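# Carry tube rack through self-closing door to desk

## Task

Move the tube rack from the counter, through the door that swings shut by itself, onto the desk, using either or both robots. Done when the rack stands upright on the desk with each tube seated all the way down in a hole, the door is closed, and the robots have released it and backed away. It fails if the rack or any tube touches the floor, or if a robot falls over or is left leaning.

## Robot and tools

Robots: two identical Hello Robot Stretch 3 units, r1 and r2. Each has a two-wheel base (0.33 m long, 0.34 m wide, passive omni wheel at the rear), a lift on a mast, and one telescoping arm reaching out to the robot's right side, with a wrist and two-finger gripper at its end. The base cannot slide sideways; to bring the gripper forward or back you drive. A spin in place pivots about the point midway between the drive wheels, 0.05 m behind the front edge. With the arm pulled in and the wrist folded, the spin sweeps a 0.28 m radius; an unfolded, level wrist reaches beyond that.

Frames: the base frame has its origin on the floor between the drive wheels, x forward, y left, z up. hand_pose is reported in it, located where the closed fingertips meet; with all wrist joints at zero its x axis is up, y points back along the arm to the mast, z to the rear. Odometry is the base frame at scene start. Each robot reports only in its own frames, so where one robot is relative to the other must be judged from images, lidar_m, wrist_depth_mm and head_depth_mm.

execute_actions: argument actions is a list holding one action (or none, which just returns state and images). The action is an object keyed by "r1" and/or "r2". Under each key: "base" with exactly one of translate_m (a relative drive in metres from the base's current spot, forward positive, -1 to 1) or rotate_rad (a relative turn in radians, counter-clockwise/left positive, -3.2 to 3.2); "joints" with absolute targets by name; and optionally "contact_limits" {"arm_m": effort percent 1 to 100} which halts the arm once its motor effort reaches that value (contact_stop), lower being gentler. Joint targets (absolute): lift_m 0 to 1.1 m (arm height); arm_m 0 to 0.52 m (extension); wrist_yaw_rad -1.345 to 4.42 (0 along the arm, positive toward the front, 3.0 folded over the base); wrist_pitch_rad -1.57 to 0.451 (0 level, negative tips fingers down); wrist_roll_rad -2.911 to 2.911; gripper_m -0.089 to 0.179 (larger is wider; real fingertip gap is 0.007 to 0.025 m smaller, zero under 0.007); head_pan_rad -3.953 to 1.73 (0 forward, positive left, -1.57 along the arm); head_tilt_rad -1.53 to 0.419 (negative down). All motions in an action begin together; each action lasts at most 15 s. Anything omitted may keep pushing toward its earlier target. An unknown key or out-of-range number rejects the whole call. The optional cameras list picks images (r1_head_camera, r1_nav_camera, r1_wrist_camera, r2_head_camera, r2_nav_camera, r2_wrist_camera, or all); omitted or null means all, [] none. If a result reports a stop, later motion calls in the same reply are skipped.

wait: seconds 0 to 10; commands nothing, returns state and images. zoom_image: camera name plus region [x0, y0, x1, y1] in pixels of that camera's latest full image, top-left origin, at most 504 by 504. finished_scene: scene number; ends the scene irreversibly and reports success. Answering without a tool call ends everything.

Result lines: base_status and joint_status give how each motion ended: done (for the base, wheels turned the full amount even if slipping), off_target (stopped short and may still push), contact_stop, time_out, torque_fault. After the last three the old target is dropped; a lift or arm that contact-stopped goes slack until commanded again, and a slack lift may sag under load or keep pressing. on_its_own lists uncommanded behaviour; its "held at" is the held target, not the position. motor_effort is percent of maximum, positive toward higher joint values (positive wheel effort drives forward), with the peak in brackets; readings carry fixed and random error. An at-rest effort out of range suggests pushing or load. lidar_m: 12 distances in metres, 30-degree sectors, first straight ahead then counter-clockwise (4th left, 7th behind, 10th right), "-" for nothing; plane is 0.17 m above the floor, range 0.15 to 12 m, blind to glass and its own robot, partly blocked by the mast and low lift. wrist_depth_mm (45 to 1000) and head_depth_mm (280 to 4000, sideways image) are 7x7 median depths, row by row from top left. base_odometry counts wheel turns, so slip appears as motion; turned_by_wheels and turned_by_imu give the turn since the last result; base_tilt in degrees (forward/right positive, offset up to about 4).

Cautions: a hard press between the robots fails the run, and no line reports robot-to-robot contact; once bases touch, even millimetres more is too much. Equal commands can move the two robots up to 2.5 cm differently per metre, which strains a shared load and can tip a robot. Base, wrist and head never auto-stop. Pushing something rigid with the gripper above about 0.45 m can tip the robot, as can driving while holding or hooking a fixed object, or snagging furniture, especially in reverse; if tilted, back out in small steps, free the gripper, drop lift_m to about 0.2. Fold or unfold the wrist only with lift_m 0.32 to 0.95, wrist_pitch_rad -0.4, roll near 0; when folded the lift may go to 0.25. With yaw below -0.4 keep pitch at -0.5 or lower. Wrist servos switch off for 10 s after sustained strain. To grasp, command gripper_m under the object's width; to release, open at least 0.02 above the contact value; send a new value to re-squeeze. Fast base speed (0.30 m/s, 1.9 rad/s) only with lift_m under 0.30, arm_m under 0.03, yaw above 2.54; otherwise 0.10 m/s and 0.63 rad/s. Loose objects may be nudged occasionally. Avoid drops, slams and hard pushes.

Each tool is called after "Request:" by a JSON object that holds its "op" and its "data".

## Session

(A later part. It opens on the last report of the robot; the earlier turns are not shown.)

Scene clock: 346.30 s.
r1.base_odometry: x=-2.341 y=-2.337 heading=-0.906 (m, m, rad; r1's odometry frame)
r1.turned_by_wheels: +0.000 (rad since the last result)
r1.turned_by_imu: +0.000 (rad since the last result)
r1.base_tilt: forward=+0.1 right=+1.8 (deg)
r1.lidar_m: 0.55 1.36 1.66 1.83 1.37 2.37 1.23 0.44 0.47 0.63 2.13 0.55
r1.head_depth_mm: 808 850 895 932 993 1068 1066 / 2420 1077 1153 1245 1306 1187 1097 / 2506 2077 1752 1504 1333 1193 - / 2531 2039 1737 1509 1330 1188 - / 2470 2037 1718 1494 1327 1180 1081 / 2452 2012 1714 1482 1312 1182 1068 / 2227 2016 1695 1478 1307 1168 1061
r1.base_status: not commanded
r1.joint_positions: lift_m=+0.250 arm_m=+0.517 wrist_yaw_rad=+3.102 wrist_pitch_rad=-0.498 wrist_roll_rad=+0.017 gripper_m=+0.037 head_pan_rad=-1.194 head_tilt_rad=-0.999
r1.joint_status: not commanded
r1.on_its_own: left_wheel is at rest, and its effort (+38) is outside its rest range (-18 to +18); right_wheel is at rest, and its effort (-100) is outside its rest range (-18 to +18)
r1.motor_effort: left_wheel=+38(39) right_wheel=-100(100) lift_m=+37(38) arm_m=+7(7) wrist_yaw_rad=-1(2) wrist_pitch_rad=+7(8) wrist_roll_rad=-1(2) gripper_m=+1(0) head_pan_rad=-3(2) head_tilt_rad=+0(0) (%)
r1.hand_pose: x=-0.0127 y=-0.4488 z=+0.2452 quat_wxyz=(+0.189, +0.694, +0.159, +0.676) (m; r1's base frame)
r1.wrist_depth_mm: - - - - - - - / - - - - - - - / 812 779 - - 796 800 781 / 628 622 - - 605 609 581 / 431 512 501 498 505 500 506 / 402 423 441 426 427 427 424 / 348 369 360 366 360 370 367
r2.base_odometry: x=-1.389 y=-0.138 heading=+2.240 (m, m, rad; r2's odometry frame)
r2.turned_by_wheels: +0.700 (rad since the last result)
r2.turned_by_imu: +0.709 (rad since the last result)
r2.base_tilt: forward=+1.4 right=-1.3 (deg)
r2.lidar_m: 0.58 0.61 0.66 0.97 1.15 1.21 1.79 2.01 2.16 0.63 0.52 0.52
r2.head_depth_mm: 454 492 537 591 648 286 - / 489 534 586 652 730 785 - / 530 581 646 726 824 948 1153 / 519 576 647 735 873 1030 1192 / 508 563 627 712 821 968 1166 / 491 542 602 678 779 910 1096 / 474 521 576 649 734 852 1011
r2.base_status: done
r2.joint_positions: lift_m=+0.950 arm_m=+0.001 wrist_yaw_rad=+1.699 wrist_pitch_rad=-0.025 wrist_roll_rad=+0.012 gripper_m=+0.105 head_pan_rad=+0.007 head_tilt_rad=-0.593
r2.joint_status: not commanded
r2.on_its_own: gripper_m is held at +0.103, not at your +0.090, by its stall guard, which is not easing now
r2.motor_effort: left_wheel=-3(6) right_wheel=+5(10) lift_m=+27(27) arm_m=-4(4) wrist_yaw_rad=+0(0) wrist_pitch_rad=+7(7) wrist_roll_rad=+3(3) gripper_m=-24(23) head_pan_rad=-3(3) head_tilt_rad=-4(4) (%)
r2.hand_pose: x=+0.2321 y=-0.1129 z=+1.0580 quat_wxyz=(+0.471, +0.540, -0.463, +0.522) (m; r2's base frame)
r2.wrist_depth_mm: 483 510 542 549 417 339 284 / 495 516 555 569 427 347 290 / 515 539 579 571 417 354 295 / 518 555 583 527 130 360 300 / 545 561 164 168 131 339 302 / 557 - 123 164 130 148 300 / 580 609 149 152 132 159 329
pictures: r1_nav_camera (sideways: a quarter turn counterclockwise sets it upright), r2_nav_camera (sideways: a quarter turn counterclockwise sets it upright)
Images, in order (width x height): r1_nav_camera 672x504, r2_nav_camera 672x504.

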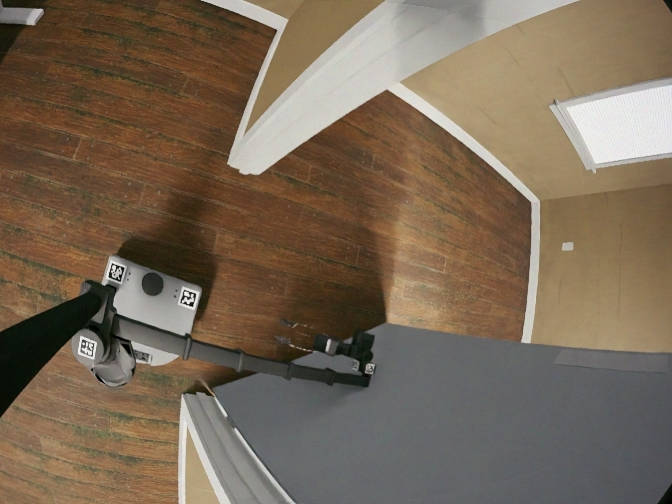

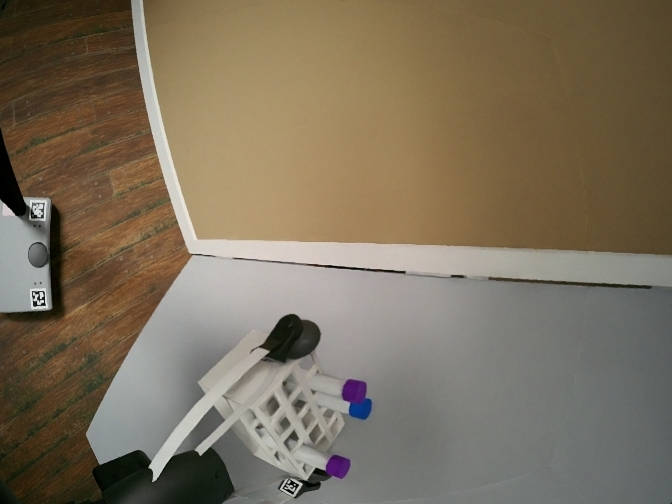

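Request:
{"op": "execute_actions", "data": {"actions": [{"r2":{"base":{"translate_m":-0.6}}}], "cameras": []}}

Request:
{"op": "execute_actions", "data": {"actions": [{"r2":{"base":{"rotate_rad":-1.2}}}], "cameras": []}}

Request:
{"op": "execute_actions", "data": {"actions": [{"r2":{"base":{"translate_m":0.8}}}], "cameras": []}}

Request:
{"op": "execute_actions", "data": {"actions": [{"r2":{"base":{"rotate_rad":1.2}}}], "cameras": ["r2_nav_camera","r1_nav_camera"]}}

Scene clock: 354.03 s.
r1.base_odometry: x=-2.341 y=-2.337 heading=-0.906 (m, m, rad; r1's odometry frame)
r1.turned_by_wheels: +0.000 (rad since the last result)
r1.turned_by_imu: +0.000 (rad since the last result)
r1.base_tilt: forward=+0.1 right=+1.9 (deg)
r1.lidar_m: 0.55 1.36 1.66 1.82 1.37 2.36 1.22 0.44 0.47 0.63 2.13 0.55
r1.head_depth_mm: 812 851 892 930 993 1071 1061 / 2417 1089 1160 1245 1298 1191 1094 / 2494 2072 1749 1504 1335 1200 - / 2510 2061 1739 1508 1328 1186 - / 2508 2045 1724 1500 1325 1181 1084 / 2453 2039 1716 1487 1315 1176 1064 / 2234 1995 1700 1480 1305 1170 1058
r1.base_status: not commanded
r1.joint_positions: lift_m=+0.250 arm_m=+0.517 wrist_yaw_rad=+3.102 wrist_pitch_rad=-0.498 wrist_roll_rad=+0.017 gripper_m=+0.037 head_pan_rad=-1.194 head_tilt_rad=-0.999
r1.joint_status: not commanded
r1.on_its_own: left_wheel is at rest, and its effort (+39) is outside its rest range (-18 to +18); right_wheel is at rest, and its effort (-100) is outside its rest range (-18 to +18)
r1.motor_effort: left_wheel=+39(38) right_wheel=-100(100) lift_m=+38(38) arm_m=+7(7) wrist_yaw_rad=-1(2) wrist_pitch_rad=+7(7) wrist_roll_rad=-1(1) gripper_m=-1(0) head_pan_rad=-2(3) head_tilt_rad=-1(0) (%)
r1.hand_pose: x=-0.0127 y=-0.4488 z=+0.2452 quat_wxyz=(+0.189, +0.694, +0.159, +0.676) (m; r1's base frame)
r1.wrist_depth_mm: - - - - - - - / - - - - - - - / 812 806 - - 776 774 785 / 628 612 - - 613 620 590 / 437 504 497 503 507 506 501 / 406 432 447 428 435 423 422 / 351 369 361 373 361 368 369
r2.base_odometry: x=-1.017 y=-0.609 heading=+2.239 (m, m, rad; r2's odometry frame)
r2.turned_by_wheels: +0.000 (rad since the last result)
r2.turned_by_imu: -0.002 (rad since the last result)
r2.base_tilt: forward=+1.3 right=-1.4 (deg)
r2.lidar_m: 1.08 1.16 1.24 0.89 0.88 0.94 1.39 1.47 1.57 2.31 0.97 0.97
r2.head_depth_mm: 884 959 1051 1151 1265 285 - / 953 1036 1147 1273 1432 1503 - / 1027 1135 1263 1429 1620 1533 1247 / 1038 1153 1295 1475 1674 1469 1238 / 1010 1111 1238 1410 1618 1449 1230 / 973 1064 1196 1343 1551 1477 1239 / 938 1029 1140 1278 1463 1454 1236
r2.base_status: done
r2.joint_positions: lift_m=+0.950 arm_m=+0.001 wrist_yaw_rad=+1.699 wrist_pitch_rad=-0.025 wrist_roll_rad=+0.012 gripper_m=+0.105 head_pan_rad=+0.007 head_tilt_rad=-0.593
r2.joint_status: not commanded
r2.on_its_own: gripper_m is held at +0.103, not at your +0.090, by its stall guard, which is not easing now
r2.motor_effort: left_wheel=-3(7) right_wheel=+4(7) lift_m=+27(27) arm_m=-4(4) wrist_yaw_rad=+1(0) wrist_pitch_rad=+7(7) wrist_roll_rad=+3(3) gripper_m=-24(24) head_pan_rad=-2(3) head_tilt_rad=-4(3) (%)
r2.hand_pose: x=+0.2321 y=-0.1129 z=+1.0580 quat_wxyz=(+0.471, +0.540, -0.463, +0.522) (m; r2's base frame)
r2.wrist_depth_mm: 922 993 - - 958 749 640 / 956 - - - 949 774 653 / 980 - - - 926 790 666 / - - - - 129 806 670 / - - 165 169 131 760 689 / - - 123 164 130 148 670 / - - 149 153 132 159 727
pictures: none
No camera images: the call's "cameras" was empty. Leave "cameras" out to get every camera's image.

Scene clock: 356.90 s.
r1.base_odometry: x=-2.341 y=-2.337 heading=-0.906 (m, m, rad; r1's odometry frame)
r1.turned_by_wheels: +0.000 (rad since the last result)
r1.turned_by_imu: +0.000 (rad since the last result)
r1.base_tilt: forward=+0.2 right=+2.2 (deg)
r1.lidar_m: 0.55 1.35 1.66 1.83 1.36 2.36 1.23 0.44 0.47 0.63 2.13 0.55
r1.head_depth_mm: 808 848 892 934 996 1062 1061 / 2421 1083 1155 1246 1301 1194 1098 / 2500 2077 1754 1506 1338 1194 - / 2508 2056 1733 1507 1328 1191 - / 2482 2032 1726 1502 1321 1181 1083 / 2437 2020 1709 1485 1316 1173 1064 / 2195 2020 1703 1474 1307 1164 1061
r1.base_status: not commanded
r1.joint_positions: lift_m=+0.250 arm_m=+0.517 wrist_yaw_rad=+3.102 wrist_pitch_rad=-0.498 wrist_roll_rad=+0.017 gripper_m=+0.037 head_pan_rad=-1.194 head_tilt_rad=-0.999
r1.joint_status: not commanded
r1.on_its_own: left_wheel is at rest, and its effort (+38) is outside its rest range (-18 to +18); right_wheel is at rest, and its effort (-100) is outside its rest range (-18 to +18)
r1.motor_effort: left_wheel=+38(39) right_wheel=-100(100) lift_m=+37(38) arm_m=+7(7) wrist_yaw_rad=-2(1) wrist_pitch_rad=+8(8) wrist_roll_rad=-1(2) gripper_m=+1(0) head_pan_rad=-3(3) head_tilt_rad=+0(0) (%)
r1.hand_pose: x=-0.0127 y=-0.4488 z=+0.2452 quat_wxyz=(+0.189, +0.694, +0.159, +0.676) (m; r1's base frame)
r1.wrist_depth_mm: - - - - - - - / - - - - - - - / 789 792 - - 775 777 797 / 613 609 - - 614 603 599 / 446 506 509 510 505 500 502 / 404 427 439 429 436 426 426 / 349 374 357 369 358 371 368
r2.base_odometry: x=-1.017 y=-0.609 heading=+1.040 (m, m, rad; r2's odometry frame)
r2.turned_by_wheels: -1.200 (rad since the last result)
r2.turned_by_imu: -1.216 (rad since the last result)
r2.base_tilt: forward=+1.4 right=-1.4 (deg)
r2.lidar_m: 2.28 0.97 1.02 1.15 1.18 0.93 0.88 0.90 1.19 1.47 1.50 1.98
r2.head_depth_mm: 1948 2179 2432 2268 1897 286 - / 1939 2173 2431 2244 1770 1503 - / 1964 2184 2441 2266 1781 1543 1246 / 1982 2212 2432 2244 1768 1456 1238 / 1943 2173 2432 2250 1782 1462 1238 / 1941 2185 2438 2238 1771 1425 1237 / 1948 2187 2371 1107 1226 1367 1241
r2.base_status: done
r2.joint_positions: lift_m=+0.950 arm_m=+0.001 wrist_yaw_rad=+1.699 wrist_pitch_rad=-0.025 wrist_roll_rad=+0.012 gripper_m=+0.105 head_pan_rad=+0.007 head_tilt_rad=-0.593
r2.joint_status: not commanded
r2.on_its_own: gripper_m is held at +0.103, not at your +0.090, by its stall guard, which is not easing now
r2.motor_effort: left_wheel=+3(5) right_wheel=-6(10) lift_m=+27(27) arm_m=-4(4) wrist_yaw_rad=-1(0) wrist_pitch_rad=+7(7) wrist_roll_rad=+3(3) gripper_m=-24(24) head_pan_rad=-3(2) head_tilt_rad=-3(4) (%)
r2.hand_pose: x=+0.2321 y=-0.1129 z=+1.0580 quat_wxyz=(+0.471, +0.540, -0.463, +0.522) (m; r2's base frame)
r2.wrist_depth_mm: 758 822 - - - - - / 781 840 - - - - - / 807 855 - - - - - / 826 906 - - 130 - - / 848 916 164 169 131 - - / 867 - 123 163 130 149 - / 897 977 149 153 132 159 -
pictures: none
No camera images: the call's "cameras" was empty. Leave "cameras" out to get every camera's image.

Scene clock: 365.87 s.
r1.base_odometry: x=-2.341 y=-2.337 heading=-0.906 (m, m, rad; r1's odometry frame)
r1.turned_by_wheels: +0.000 (rad since the last result)
r1.turned_by_imu: +0.000 (rad since the last result)
r1.base_tilt: forward=+0.1 right=+1.9 (deg)
r1.lidar_m: 0.55 1.36 1.66 1.82 1.36 2.36 1.23 0.44 0.47 0.63 2.13 0.55
r1.head_depth_mm: 810 849 892 931 993 1064 1063 / 2400 1087 1153 1245 1293 1188 1097 / 2480 2078 1750 1503 1332 1202 - / 2522 2071 1740 1502 1330 1185 - / 2488 2044 1720 1493 1324 1184 1085 / 2436 2012 1718 1483 1317 1175 1064 / 2207 2005 1696 1482 1313 1175 1061
r1.base_status: not commanded
r1.joint_positions: lift_m=+0.250 arm_m=+0.517 wrist_yaw_rad=+3.102 wrist_pitch_rad=-0.498 wrist_roll_rad=+0.017 gripper_m=+0.037 head_pan_rad=-1.194 head_tilt_rad=-0.999
r1.joint_status: not commanded
r1.on_its_own: left_wheel is at rest, and its effort (+38) is outside its rest range (-18 to +18); right_wheel is at rest, and its effort (-100) is outside its rest range (-18 to +18)
r1.motor_effort: left_wheel=+38(39) right_wheel=-100(100) lift_m=+37(38) arm_m=+7(7) wrist_yaw_rad=-2(1) wrist_pitch_rad=+8(8) wrist_roll_rad=-2(1) gripper_m=+0(0) head_pan_rad=-3(3) head_tilt_rad=+0(0) (%)
r1.hand_pose: x=-0.0127 y=-0.4488 z=+0.2452 quat_wxyz=(+0.189, +0.694, +0.159, +0.676) (m; r1's base frame)
r1.wrist_depth_mm: - - - - - - - / - - - - - - - / 792 801 - - 781 803 768 / 626 614 - - 614 613 591 / 436 503 499 503 501 503 499 / 401 429 451 426 437 428 420 / 348 368 360 369 362 373 365
r2.base_odometry: x=-0.611 y=+0.081 heading=+1.040 (m, m, rad; r2's odometry frame)
r2.turned_by_wheels: +0.000 (rad since the last result)
r2.turned_by_imu: +0.000 (rad since the last result)
r2.base_tilt: forward=+1.4 right=-1.4 (deg)
r2.lidar_m: 1.48 1.51 0.39 0.40 1.22 1.62 1.68 1.71 1.51 1.43 1.46 1.56
r2.head_depth_mm: 1243 1397 1556 1768 1878 286 - / 1258 1384 1555 1784 1772 1507 - / 1249 1384 1578 1781 1777 1536 1240 / 1255 1394 1563 1789 1775 1449 1240 / 1252 1388 1559 1755 1785 1456 1240 / 1252 1385 1557 1787 1774 1457 1237 / 1246 1385 1566 1792 1761 1453 1238
r2.base_status: done
r2.joint_positions: lift_m=+0.950 arm_m=+0.001 wrist_yaw_rad=+1.699 wrist_pitch_rad=-0.025 wrist_roll_rad=+0.012 gripper_m=+0.105 head_pan_rad=+0.007 head_tilt_rad=-0.593
r2.joint_status: not commanded
r2.on_its_own: gripper_m is held at +0.103, not at your +0.090, by its stall guard, which is not easing now
r2.motor_effort: left_wheel=+3(5) right_wheel=-5(5) lift_m=+27(27) arm_m=-4(4) wrist_yaw_rad=+2(1) wrist_pitch_rad=+7(7) wrist_roll_rad=+3(3) gripper_m=-24(24) head_pan_rad=-2(3) head_tilt_rad=-4(4) (%)
r2.hand_pose: x=+0.2321 y=-0.1129 z=+1.0580 quat_wxyz=(+0.471, +0.540, -0.463, +0.522) (m; r2's base frame)
r2.wrist_depth_mm: - - - - - - - / - - - - - - - / - - - - - - - / - - - - 129 - - / - - 164 168 131 - - / - - 123 164 130 148 - / - - 149 154 133 159 -
pictures: none
No camera images: the call's "cameras" was empty. Leave "cameras" out to get every camera's image.

Scene clock: 368.70 s.
r1.base_odometry: x=-2.341 y=-2.337 heading=-0.906 (m, m, rad; r1's odometry frame)
r1.turned_by_wheels: +0.000 (rad since the last result)
r1.turned_by_imu: +0.000 (rad since the last result)
r1.base_tilt: forward=+0.1 right=+2.1 (deg)
r1.lidar_m: 0.55 1.35 1.66 1.82 1.37 2.37 1.23 0.44 0.47 0.63 2.13 0.55
r1.head_depth_mm: 811 850 891 933 990 1069 1061 / 2417 1082 1154 1252 1292 1193 1100 / 2471 2080 1756 1504 1337 1196 - / 2523 2042 1740 1511 1332 1183 - / 2492 2044 1714 1496 1317 1182 1084 / 2451 2028 1717 1488 1315 1179 1066 / 2213 2009 1710 1478 1313 1171 1054
r1.base_status: not commanded
r1.joint_positions: lift_m=+0.250 arm_m=+0.517 wrist_yaw_rad=+3.102 wrist_pitch_rad=-0.498 wrist_roll_rad=+0.017 gripper_m=+0.037 head_pan_rad=-1.194 head_tilt_rad=-0.999
r1.joint_status: not commanded
r1.on_its_own: left_wheel is at rest, and its effort (+39) is outside its rest range (-18 to +18); right_wheel is at rest, and its effort (-100) is outside its rest range (-18 to +18)
r1.motor_effort: left_wheel=+39(38) right_wheel=-100(100) lift_m=+37(38) arm_m=+7(7) wrist_yaw_rad=-1(1) wrist_pitch_rad=+7(8) wrist_roll_rad=-2(1) gripper_m=-1(0) head_pan_rad=-2(2) head_tilt_rad=+0(0) (%)
r1.hand_pose: x=-0.0127 y=-0.4488 z=+0.2452 quat_wxyz=(+0.189, +0.694, +0.159, +0.676) (m; r1's base frame)
r1.wrist_depth_mm: - - - - - - - / - - - - - - - / 788 788 - - 782 792 791 / 618 619 - - 619 606 590 / 434 510 508 501 502 506 505 / 402 424 436 427 435 427 425 / 352 366 361 369 359 369 368
r2.base_odometry: x=-0.611 y=+0.081 heading=+2.240 (m, m, rad; r2's odometry frame)
r2.turned_by_wheels: +1.200 (rad since the last result)
r2.turned_by_imu: +1.215 (rad since the last result)
r2.base_tilt: forward=+1.4 right=-1.4 (deg)
r2.lidar_m: 0.39 0.48 1.28 1.70 1.69 1.80 1.45 1.43 1.53 1.51 1.48 1.56
r2.head_depth_mm: 1220 1378 1569 1814 1887 286 - / 1164 1310 1481 1741 1795 1501 - / 1223 1327 1475 1662 1786 1537 1247 / 310 346 388 445 520 623 1183 / 301 335 381 440 522 641 834 / 332 377 435 492 604 814 1155 / 359 327 354 410 798 1128 1234
r2.base_status: done
r2.joint_positions: lift_m=+0.950 arm_m=+0.001 wrist_yaw_rad=+1.699 wrist_pitch_rad=-0.025 wrist_roll_rad=+0.012 gripper_m=+0.105 head_pan_rad=+0.007 head_tilt_rad=-0.593
r2.joint_status: not commanded
r2.on_its_own: gripper_m is held at +0.103, not at your +0.090, by its stall guard, which is not easing now
r2.motor_effort: left_wheel=-3(6) right_wheel=+5(10) lift_m=+27(27) arm_m=-4(4) wrist_yaw_rad=+1(0) wrist_pitch_rad=+7(7) wrist_roll_rad=+3(3) gripper_m=-24(24) head_pan_rad=-2(3) head_tilt_rad=-4(3) (%)
r2.hand_pose: x=+0.2321 y=-0.1129 z=+1.0580 quat_wxyz=(+0.471, +0.540, -0.463, +0.522) (m; r2's base frame)
r2.wrist_depth_mm: 948 375 - - - - - / 969 393 343 - - - - / - 391 342 - - - - / - 447 349 - 130 - - / - 394 165 169 131 - - / - - 123 163 130 148 - / - 952 149 153 132 159 -
pictures: r1_nav_camera (sideways: a quarter turn counterclockwise sets it upright), r2_nav_camera (sideways: a quarter turn counterclockwise sets it upright)
Images, in order (width x height): r1_nav_camera 672x504, r2_nav_camera 672x504.

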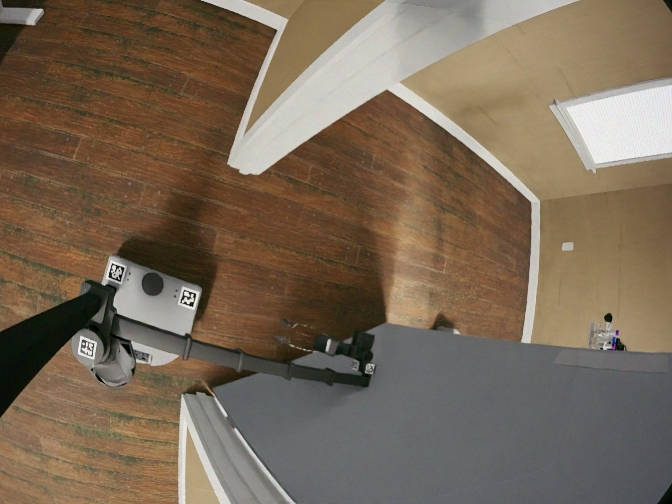

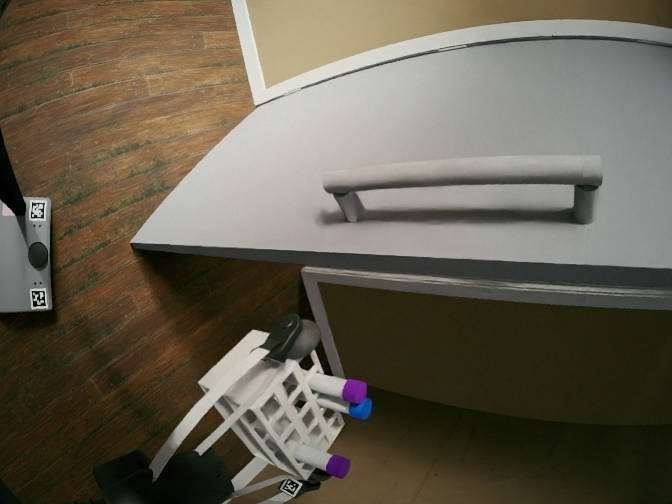

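Request:
{"op": "execute_actions", "data": {"actions": [{"r2":{"base":{"rotate_rad":-1.0}}}], "cameras": []}}

Request:
{"op": "execute_actions", "data": {"actions": [{"r2":{"base":{"translate_m":0.5}}}], "cameras": []}}

Request:
{"op": "execute_actions", "data": {"actions": [{"r2":{"base":{"rotate_rad":1.7}}}], "cameras": ["r2_nav_camera","r1_nav_camera"]}}

Scene clock: 372.03 s.
r1.base_odometry: x=-2.341 y=-2.337 heading=-0.906 (m, m, rad; r1's odometry frame)
r1.turned_by_wheels: +0.000 (rad since the last result)
r1.turned_by_imu: +0.000 (rad since the last result)
r1.base_tilt: forward=+0.2 right=+1.9 (deg)
r1.lidar_m: 0.55 1.35 1.66 1.83 1.36 2.36 1.22 0.44 0.46 0.63 2.13 0.55
r1.head_depth_mm: 809 849 889 933 990 1066 1058 / 2400 1081 1154 1248 1293 1196 1096 / 2502 2084 1739 1496 1341 1201 - / 2529 2055 1740 1495 1325 1193 - / 2494 2045 1727 1497 1327 1182 1089 / 2456 2024 1713 1481 1307 1179 1065 / 2226 2012 1704 1468 1302 1172 1060
r1.base_status: not commanded
r1.joint_positions: lift_m=+0.250 arm_m=+0.517 wrist_yaw_rad=+3.102 wrist_pitch_rad=-0.498 wrist_roll_rad=+0.017 gripper_m=+0.037 head_pan_rad=-1.194 head_tilt_rad=-0.999
r1.joint_status: not commanded
r1.on_its_own: left_wheel is at rest, and its effort (+39) is outside its rest range (-18 to +18); right_wheel is at rest, and its effort (-100) is outside its rest range (-18 to +18)
r1.motor_effort: left_wheel=+39(38) right_wheel=-100(100) lift_m=+37(38) arm_m=+7(7) wrist_yaw_rad=-2(2) wrist_pitch_rad=+8(7) wrist_roll_rad=-2(2) gripper_m=+1(0) head_pan_rad=-3(3) head_tilt_rad=+0(0) (%)
r1.hand_pose: x=-0.0127 y=-0.4488 z=+0.2452 quat_wxyz=(+0.189, +0.694, +0.159, +0.676) (m; r1's base frame)
r1.wrist_depth_mm: - - - - - - - / - - - - - - - / 782 797 - - 782 773 793 / 622 615 - - 613 617 580 / 432 501 505 501 504 498 501 / 403 429 447 424 435 421 422 / 344 369 360 369 361 369 367
r2.base_odometry: x=-0.611 y=+0.081 heading=+1.240 (m, m, rad; r2's odometry frame)
r2.turned_by_wheels: -1.000 (rad since the last result)
r2.turned_by_imu: -1.013 (rad since the last result)
r2.base_tilt: forward=+1.4 right=-1.3 (deg)
r2.lidar_m: 1.48 1.50 0.39 0.52 1.30 1.69 1.67 1.79 1.44 1.43 1.56 1.49
r2.head_depth_mm: 1198 1315 1485 1672 1821 286 - / 1227 1354 1513 1727 1782 1499 - / 1257 1376 1563 1776 1767 1538 1240 / 1271 1419 1586 1801 1771 1460 1242 / 1294 1446 1621 1863 1780 1464 1241 / 1332 1479 1665 1910 1757 1465 1233 / 1363 1517 1723 1991 1763 1453 1233
r2.base_status: done
r2.joint_positions: lift_m=+0.950 arm_m=+0.001 wrist_yaw_rad=+1.699 wrist_pitch_rad=-0.025 wrist_roll_rad=+0.012 gripper_m=+0.105 head_pan_rad=+0.007 head_tilt_rad=-0.593
r2.joint_status: not commanded
r2.on_its_own: gripper_m is held at +0.103, not at your +0.090, by its stall guard, which is not easing now
r2.motor_effort: left_wheel=+3(5) right_wheel=-5(9) lift_m=+27(27) arm_m=-4(4) wrist_yaw_rad=+1(1) wrist_pitch_rad=+7(7) wrist_roll_rad=+3(3) gripper_m=-24(24) head_pan_rad=-2(3) head_tilt_rad=-4(4) (%)
r2.hand_pose: x=+0.2321 y=-0.1129 z=+1.0580 quat_wxyz=(+0.471, +0.540, -0.463, +0.522) (m; r2's base frame)
r2.wrist_depth_mm: - - - - - - - / - - - - - - - / - - - - - - - / - - - - 129 - - / - - 165 168 131 - - / - - 123 163 131 148 - / - - 149 153 133 160 -
pictures: none
No camera images: the call's "cameras" was empty. Leave "cameras" out to get every camera's image.

Scene clock: 378.00 s.
r1.base_odometry: x=-2.341 y=-2.337 heading=-0.906 (m, m, rad; r1's odometry frame)
r1.turned_by_wheels: +0.000 (rad since the last result)
r1.turned_by_imu: +0.000 (rad since the last result)
r1.base_tilt: forward=+0.2 right=+1.9 (deg)
r1.lidar_m: 0.55 1.35 1.66 1.82 1.36 2.36 1.23 0.44 0.46 0.63 1.31 0.55
r1.head_depth_mm: 808 849 894 931 992 1063 1063 / 2424 1082 1151 1244 1300 1194 1096 / 2477 2080 1670 1506 1339 1199 - / 2451 1940 1656 1506 1331 1188 - / 2516 2042 1729 1500 1320 1186 1085 / 2440 2024 1707 1487 1318 1173 1063 / 2233 2004 1714 1474 1302 1166 1056
r1.base_status: not commanded
r1.joint_positions: lift_m=+0.250 arm_m=+0.517 wrist_yaw_rad=+3.102 wrist_pitch_rad=-0.498 wrist_roll_rad=+0.017 gripper_m=+0.037 head_pan_rad=-1.194 head_tilt_rad=-0.999
r1.joint_status: not commanded
r1.on_its_own: left_wheel is at rest, and its effort (+38) is outside its rest range (-18 to +18); right_wheel is at rest, and its effort (-100) is outside its rest range (-18 to +18)
r1.motor_effort: left_wheel=+38(39) right_wheel=-100(100) lift_m=+38(38) arm_m=+7(7) wrist_yaw_rad=-1(2) wrist_pitch_rad=+7(8) wrist_roll_rad=-2(1) gripper_m=+0(1) head_pan_rad=-3(3) head_tilt_rad=+0(1) (%)
r1.hand_pose: x=-0.0127 y=-0.4488 z=+0.2452 quat_wxyz=(+0.189, +0.694, +0.159, +0.676) (m; r1's base frame)
r1.wrist_depth_mm: - - - - - - - / - - - - - - - / 792 811 - - 800 767 784 / 621 625 - - 619 618 601 / 435 503 507 504 505 502 495 / 408 431 439 426 427 423 418 / 351 372 363 367 357 366 370
r2.base_odometry: x=-0.449 y=+0.554 heading=+1.240 (m, m, rad; r2's odometry frame)
r2.turned_by_wheels: +0.000 (rad since the last result)
r2.turned_by_imu: +0.000 (rad since the last result)
r2.base_tilt: forward=+1.4 right=-1.3 (deg)
r2.lidar_m: 0.99 1.08 1.13 1.44 0.46 1.90 2.17 1.88 1.51 1.50 1.23 1.00
r2.head_depth_mm: 789 867 957 1094 1211 286 - / 805 887 989 1124 1292 1425 - / 819 906 1015 1152 1337 1466 1236 / 834 925 1037 1184 1372 1458 1247 / 848 943 1066 1217 1409 1462 1236 / 863 964 1085 1245 1458 1458 1238 / 883 990 1105 1289 1512 1453 1243
r2.base_status: done
r2.joint_positions: lift_m=+0.950 arm_m=+0.001 wrist_yaw_rad=+1.699 wrist_pitch_rad=-0.025 wrist_roll_rad=+0.012 gripper_m=+0.105 head_pan_rad=+0.007 head_tilt_rad=-0.593
r2.joint_status: not commanded
r2.on_its_own: gripper_m is held at +0.103, not at your +0.090, by its stall guard, which is not easing now
r2.motor_effort: left_wheel=+3(6) right_wheel=-6(6) lift_m=+27(27) arm_m=-4(4) wrist_yaw_rad=+0(0) wrist_pitch_rad=+7(7) wrist_roll_rad=+3(3) gripper_m=-24(24) head_pan_rad=-2(2) head_tilt_rad=-4(4) (%)
r2.hand_pose: x=+0.2321 y=-0.1129 z=+1.0580 quat_wxyz=(+0.471, +0.540, -0.463, +0.522) (m; r2's base frame)
r2.wrist_depth_mm: - - 984 875 815 745 689 / - - 990 948 844 784 727 / - - - 934 835 791 755 / - - - 949 130 821 768 / - - 165 168 131 804 787 / - - 123 163 130 148 815 / - - 149 153 133 159 850
pictures: none
No camera images: the call's "cameras" was empty. Leave "cameras" out to get every camera's image.

Scene clock: 381.63 s.
r1.base_odometry: x=-2.341 y=-2.337 heading=-0.906 (m, m, rad; r1's odometry frame)
r1.turned_by_wheels: +0.000 (rad since the last result)
r1.turned_by_imu: +0.000 (rad since the last result)
r1.base_tilt: forward=+0.2 right=+2.0 (deg)
r1.lidar_m: 0.55 1.35 1.66 1.83 1.36 2.36 1.23 0.44 0.47 0.63 1.43 0.55
r1.head_depth_mm: 807 850 894 933 993 1065 1063 / 2409 1081 1154 1244 1299 1196 1098 / 2474 2020 1728 1503 1332 1192 - / 2521 1817 1726 1514 1324 1190 - / 2486 2040 1727 1503 1324 1184 1083 / 2462 2007 1724 1483 1309 1173 1059 / 2237 2016 1695 1482 1315 1171 1058
r1.base_status: not commanded
r1.joint_positions: lift_m=+0.250 arm_m=+0.517 wrist_yaw_rad=+3.102 wrist_pitch_rad=-0.498 wrist_roll_rad=+0.017 gripper_m=+0.037 head_pan_rad=-1.194 head_tilt_rad=-0.999
r1.joint_status: not commanded
r1.on_its_own: left_wheel is at rest, and its effort (+38) is outside its rest range (-18 to +18); right_wheel is at rest, and its effort (-100) is outside its rest range (-18 to +18)
r1.motor_effort: left_wheel=+38(38) right_wheel=-100(100) lift_m=+38(38) arm_m=+7(7) wrist_yaw_rad=-2(2) wrist_pitch_rad=+8(7) wrist_roll_rad=-1(2) gripper_m=+0(1) head_pan_rad=-3(3) head_tilt_rad=+0(0) (%)
r1.hand_pose: x=-0.0127 y=-0.4488 z=+0.2452 quat_wxyz=(+0.189, +0.694, +0.159, +0.676) (m; r1's base frame)
r1.wrist_depth_mm: - - - - - - - / - - - - - - - / 800 782 - - 798 766 781 / 619 621 - - 607 622 584 / 434 499 497 511 505 497 499 / 403 429 440 430 436 426 421 / 347 368 358 369 364 368 368
r2.base_odometry: x=-0.449 y=+0.554 heading=+2.940 (m, m, rad; r2's odometry frame)
r2.turned_by_wheels: +1.700 (rad since the last result)
r2.turned_by_imu: +1.721 (rad since the last result)
r2.base_tilt: forward=+1.4 right=-1.4 (deg)
r2.lidar_m: 1.44 0.45 2.17 2.17 1.72 1.50 1.50 1.14 0.99 0.99 1.15 1.13
r2.head_depth_mm: 2755 2889 3137 2237 1886 286 - / 2821 3119 3160 2272 1773 1510 - / 2850 2587 2930 2172 1785 1538 1238 / 3011 3364 3095 1843 1725 1455 1243 / 3041 3452 3077 2190 1607 1453 1235 / 3261 3530 2653 1479 1202 1273 1167 / 923 876 838 800 765 732 773
r2.base_status: done
r2.joint_positions: lift_m=+0.950 arm_m=+0.001 wrist_yaw_rad=+1.699 wrist_pitch_rad=-0.025 wrist_roll_rad=+0.012 gripper_m=+0.105 head_pan_rad=+0.007 head_tilt_rad=-0.593
r2.joint_status: not commanded
r2.on_its_own: gripper_m is held at +0.103, not at your +0.090, by its stall guard, which is not easing now
r2.motor_effort: left_wheel=-3(5) right_wheel=+5(10) lift_m=+27(27) arm_m=-4(4) wrist_yaw_rad=+1(1) wrist_pitch_rad=+7(7) wrist_roll_rad=+3(3) gripper_m=-24(24) head_pan_rad=-2(2) head_tilt_rad=-3(4) (%)
r2.hand_pose: x=+0.2321 y=-0.1129 z=+1.0580 quat_wxyz=(+0.471, +0.540, -0.463, +0.522) (m; r2's base frame)
r2.wrist_depth_mm: 402 590 - - - - 785 / 400 589 - - - 894 795 / 402 588 - - - 888 835 / 399 581 924 - 129 926 838 / 410 543 164 169 131 900 878 / 427 - 123 164 130 148 868 / - 536 149 153 133 159 911
pictures: r1_nav_camera (sideways: a quarter turn counterclockwise sets it upright), r2_nav_camera (sideways: a quarter turn counterclockwise sets it upright)
Images, in order (width x height): r1_nav_camera 672x504, r2_nav_camera 672x504.

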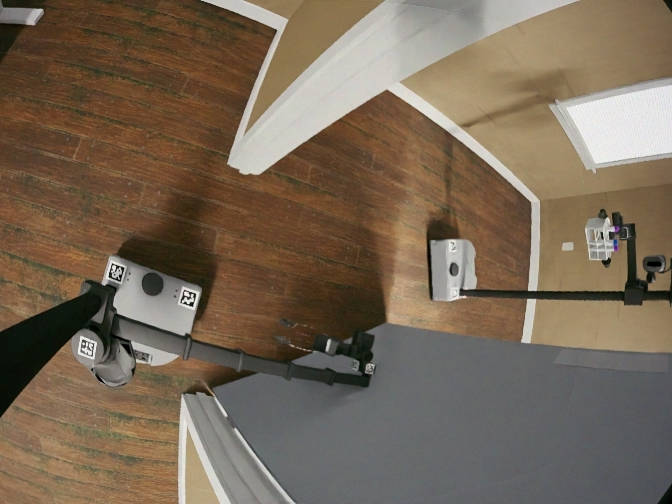

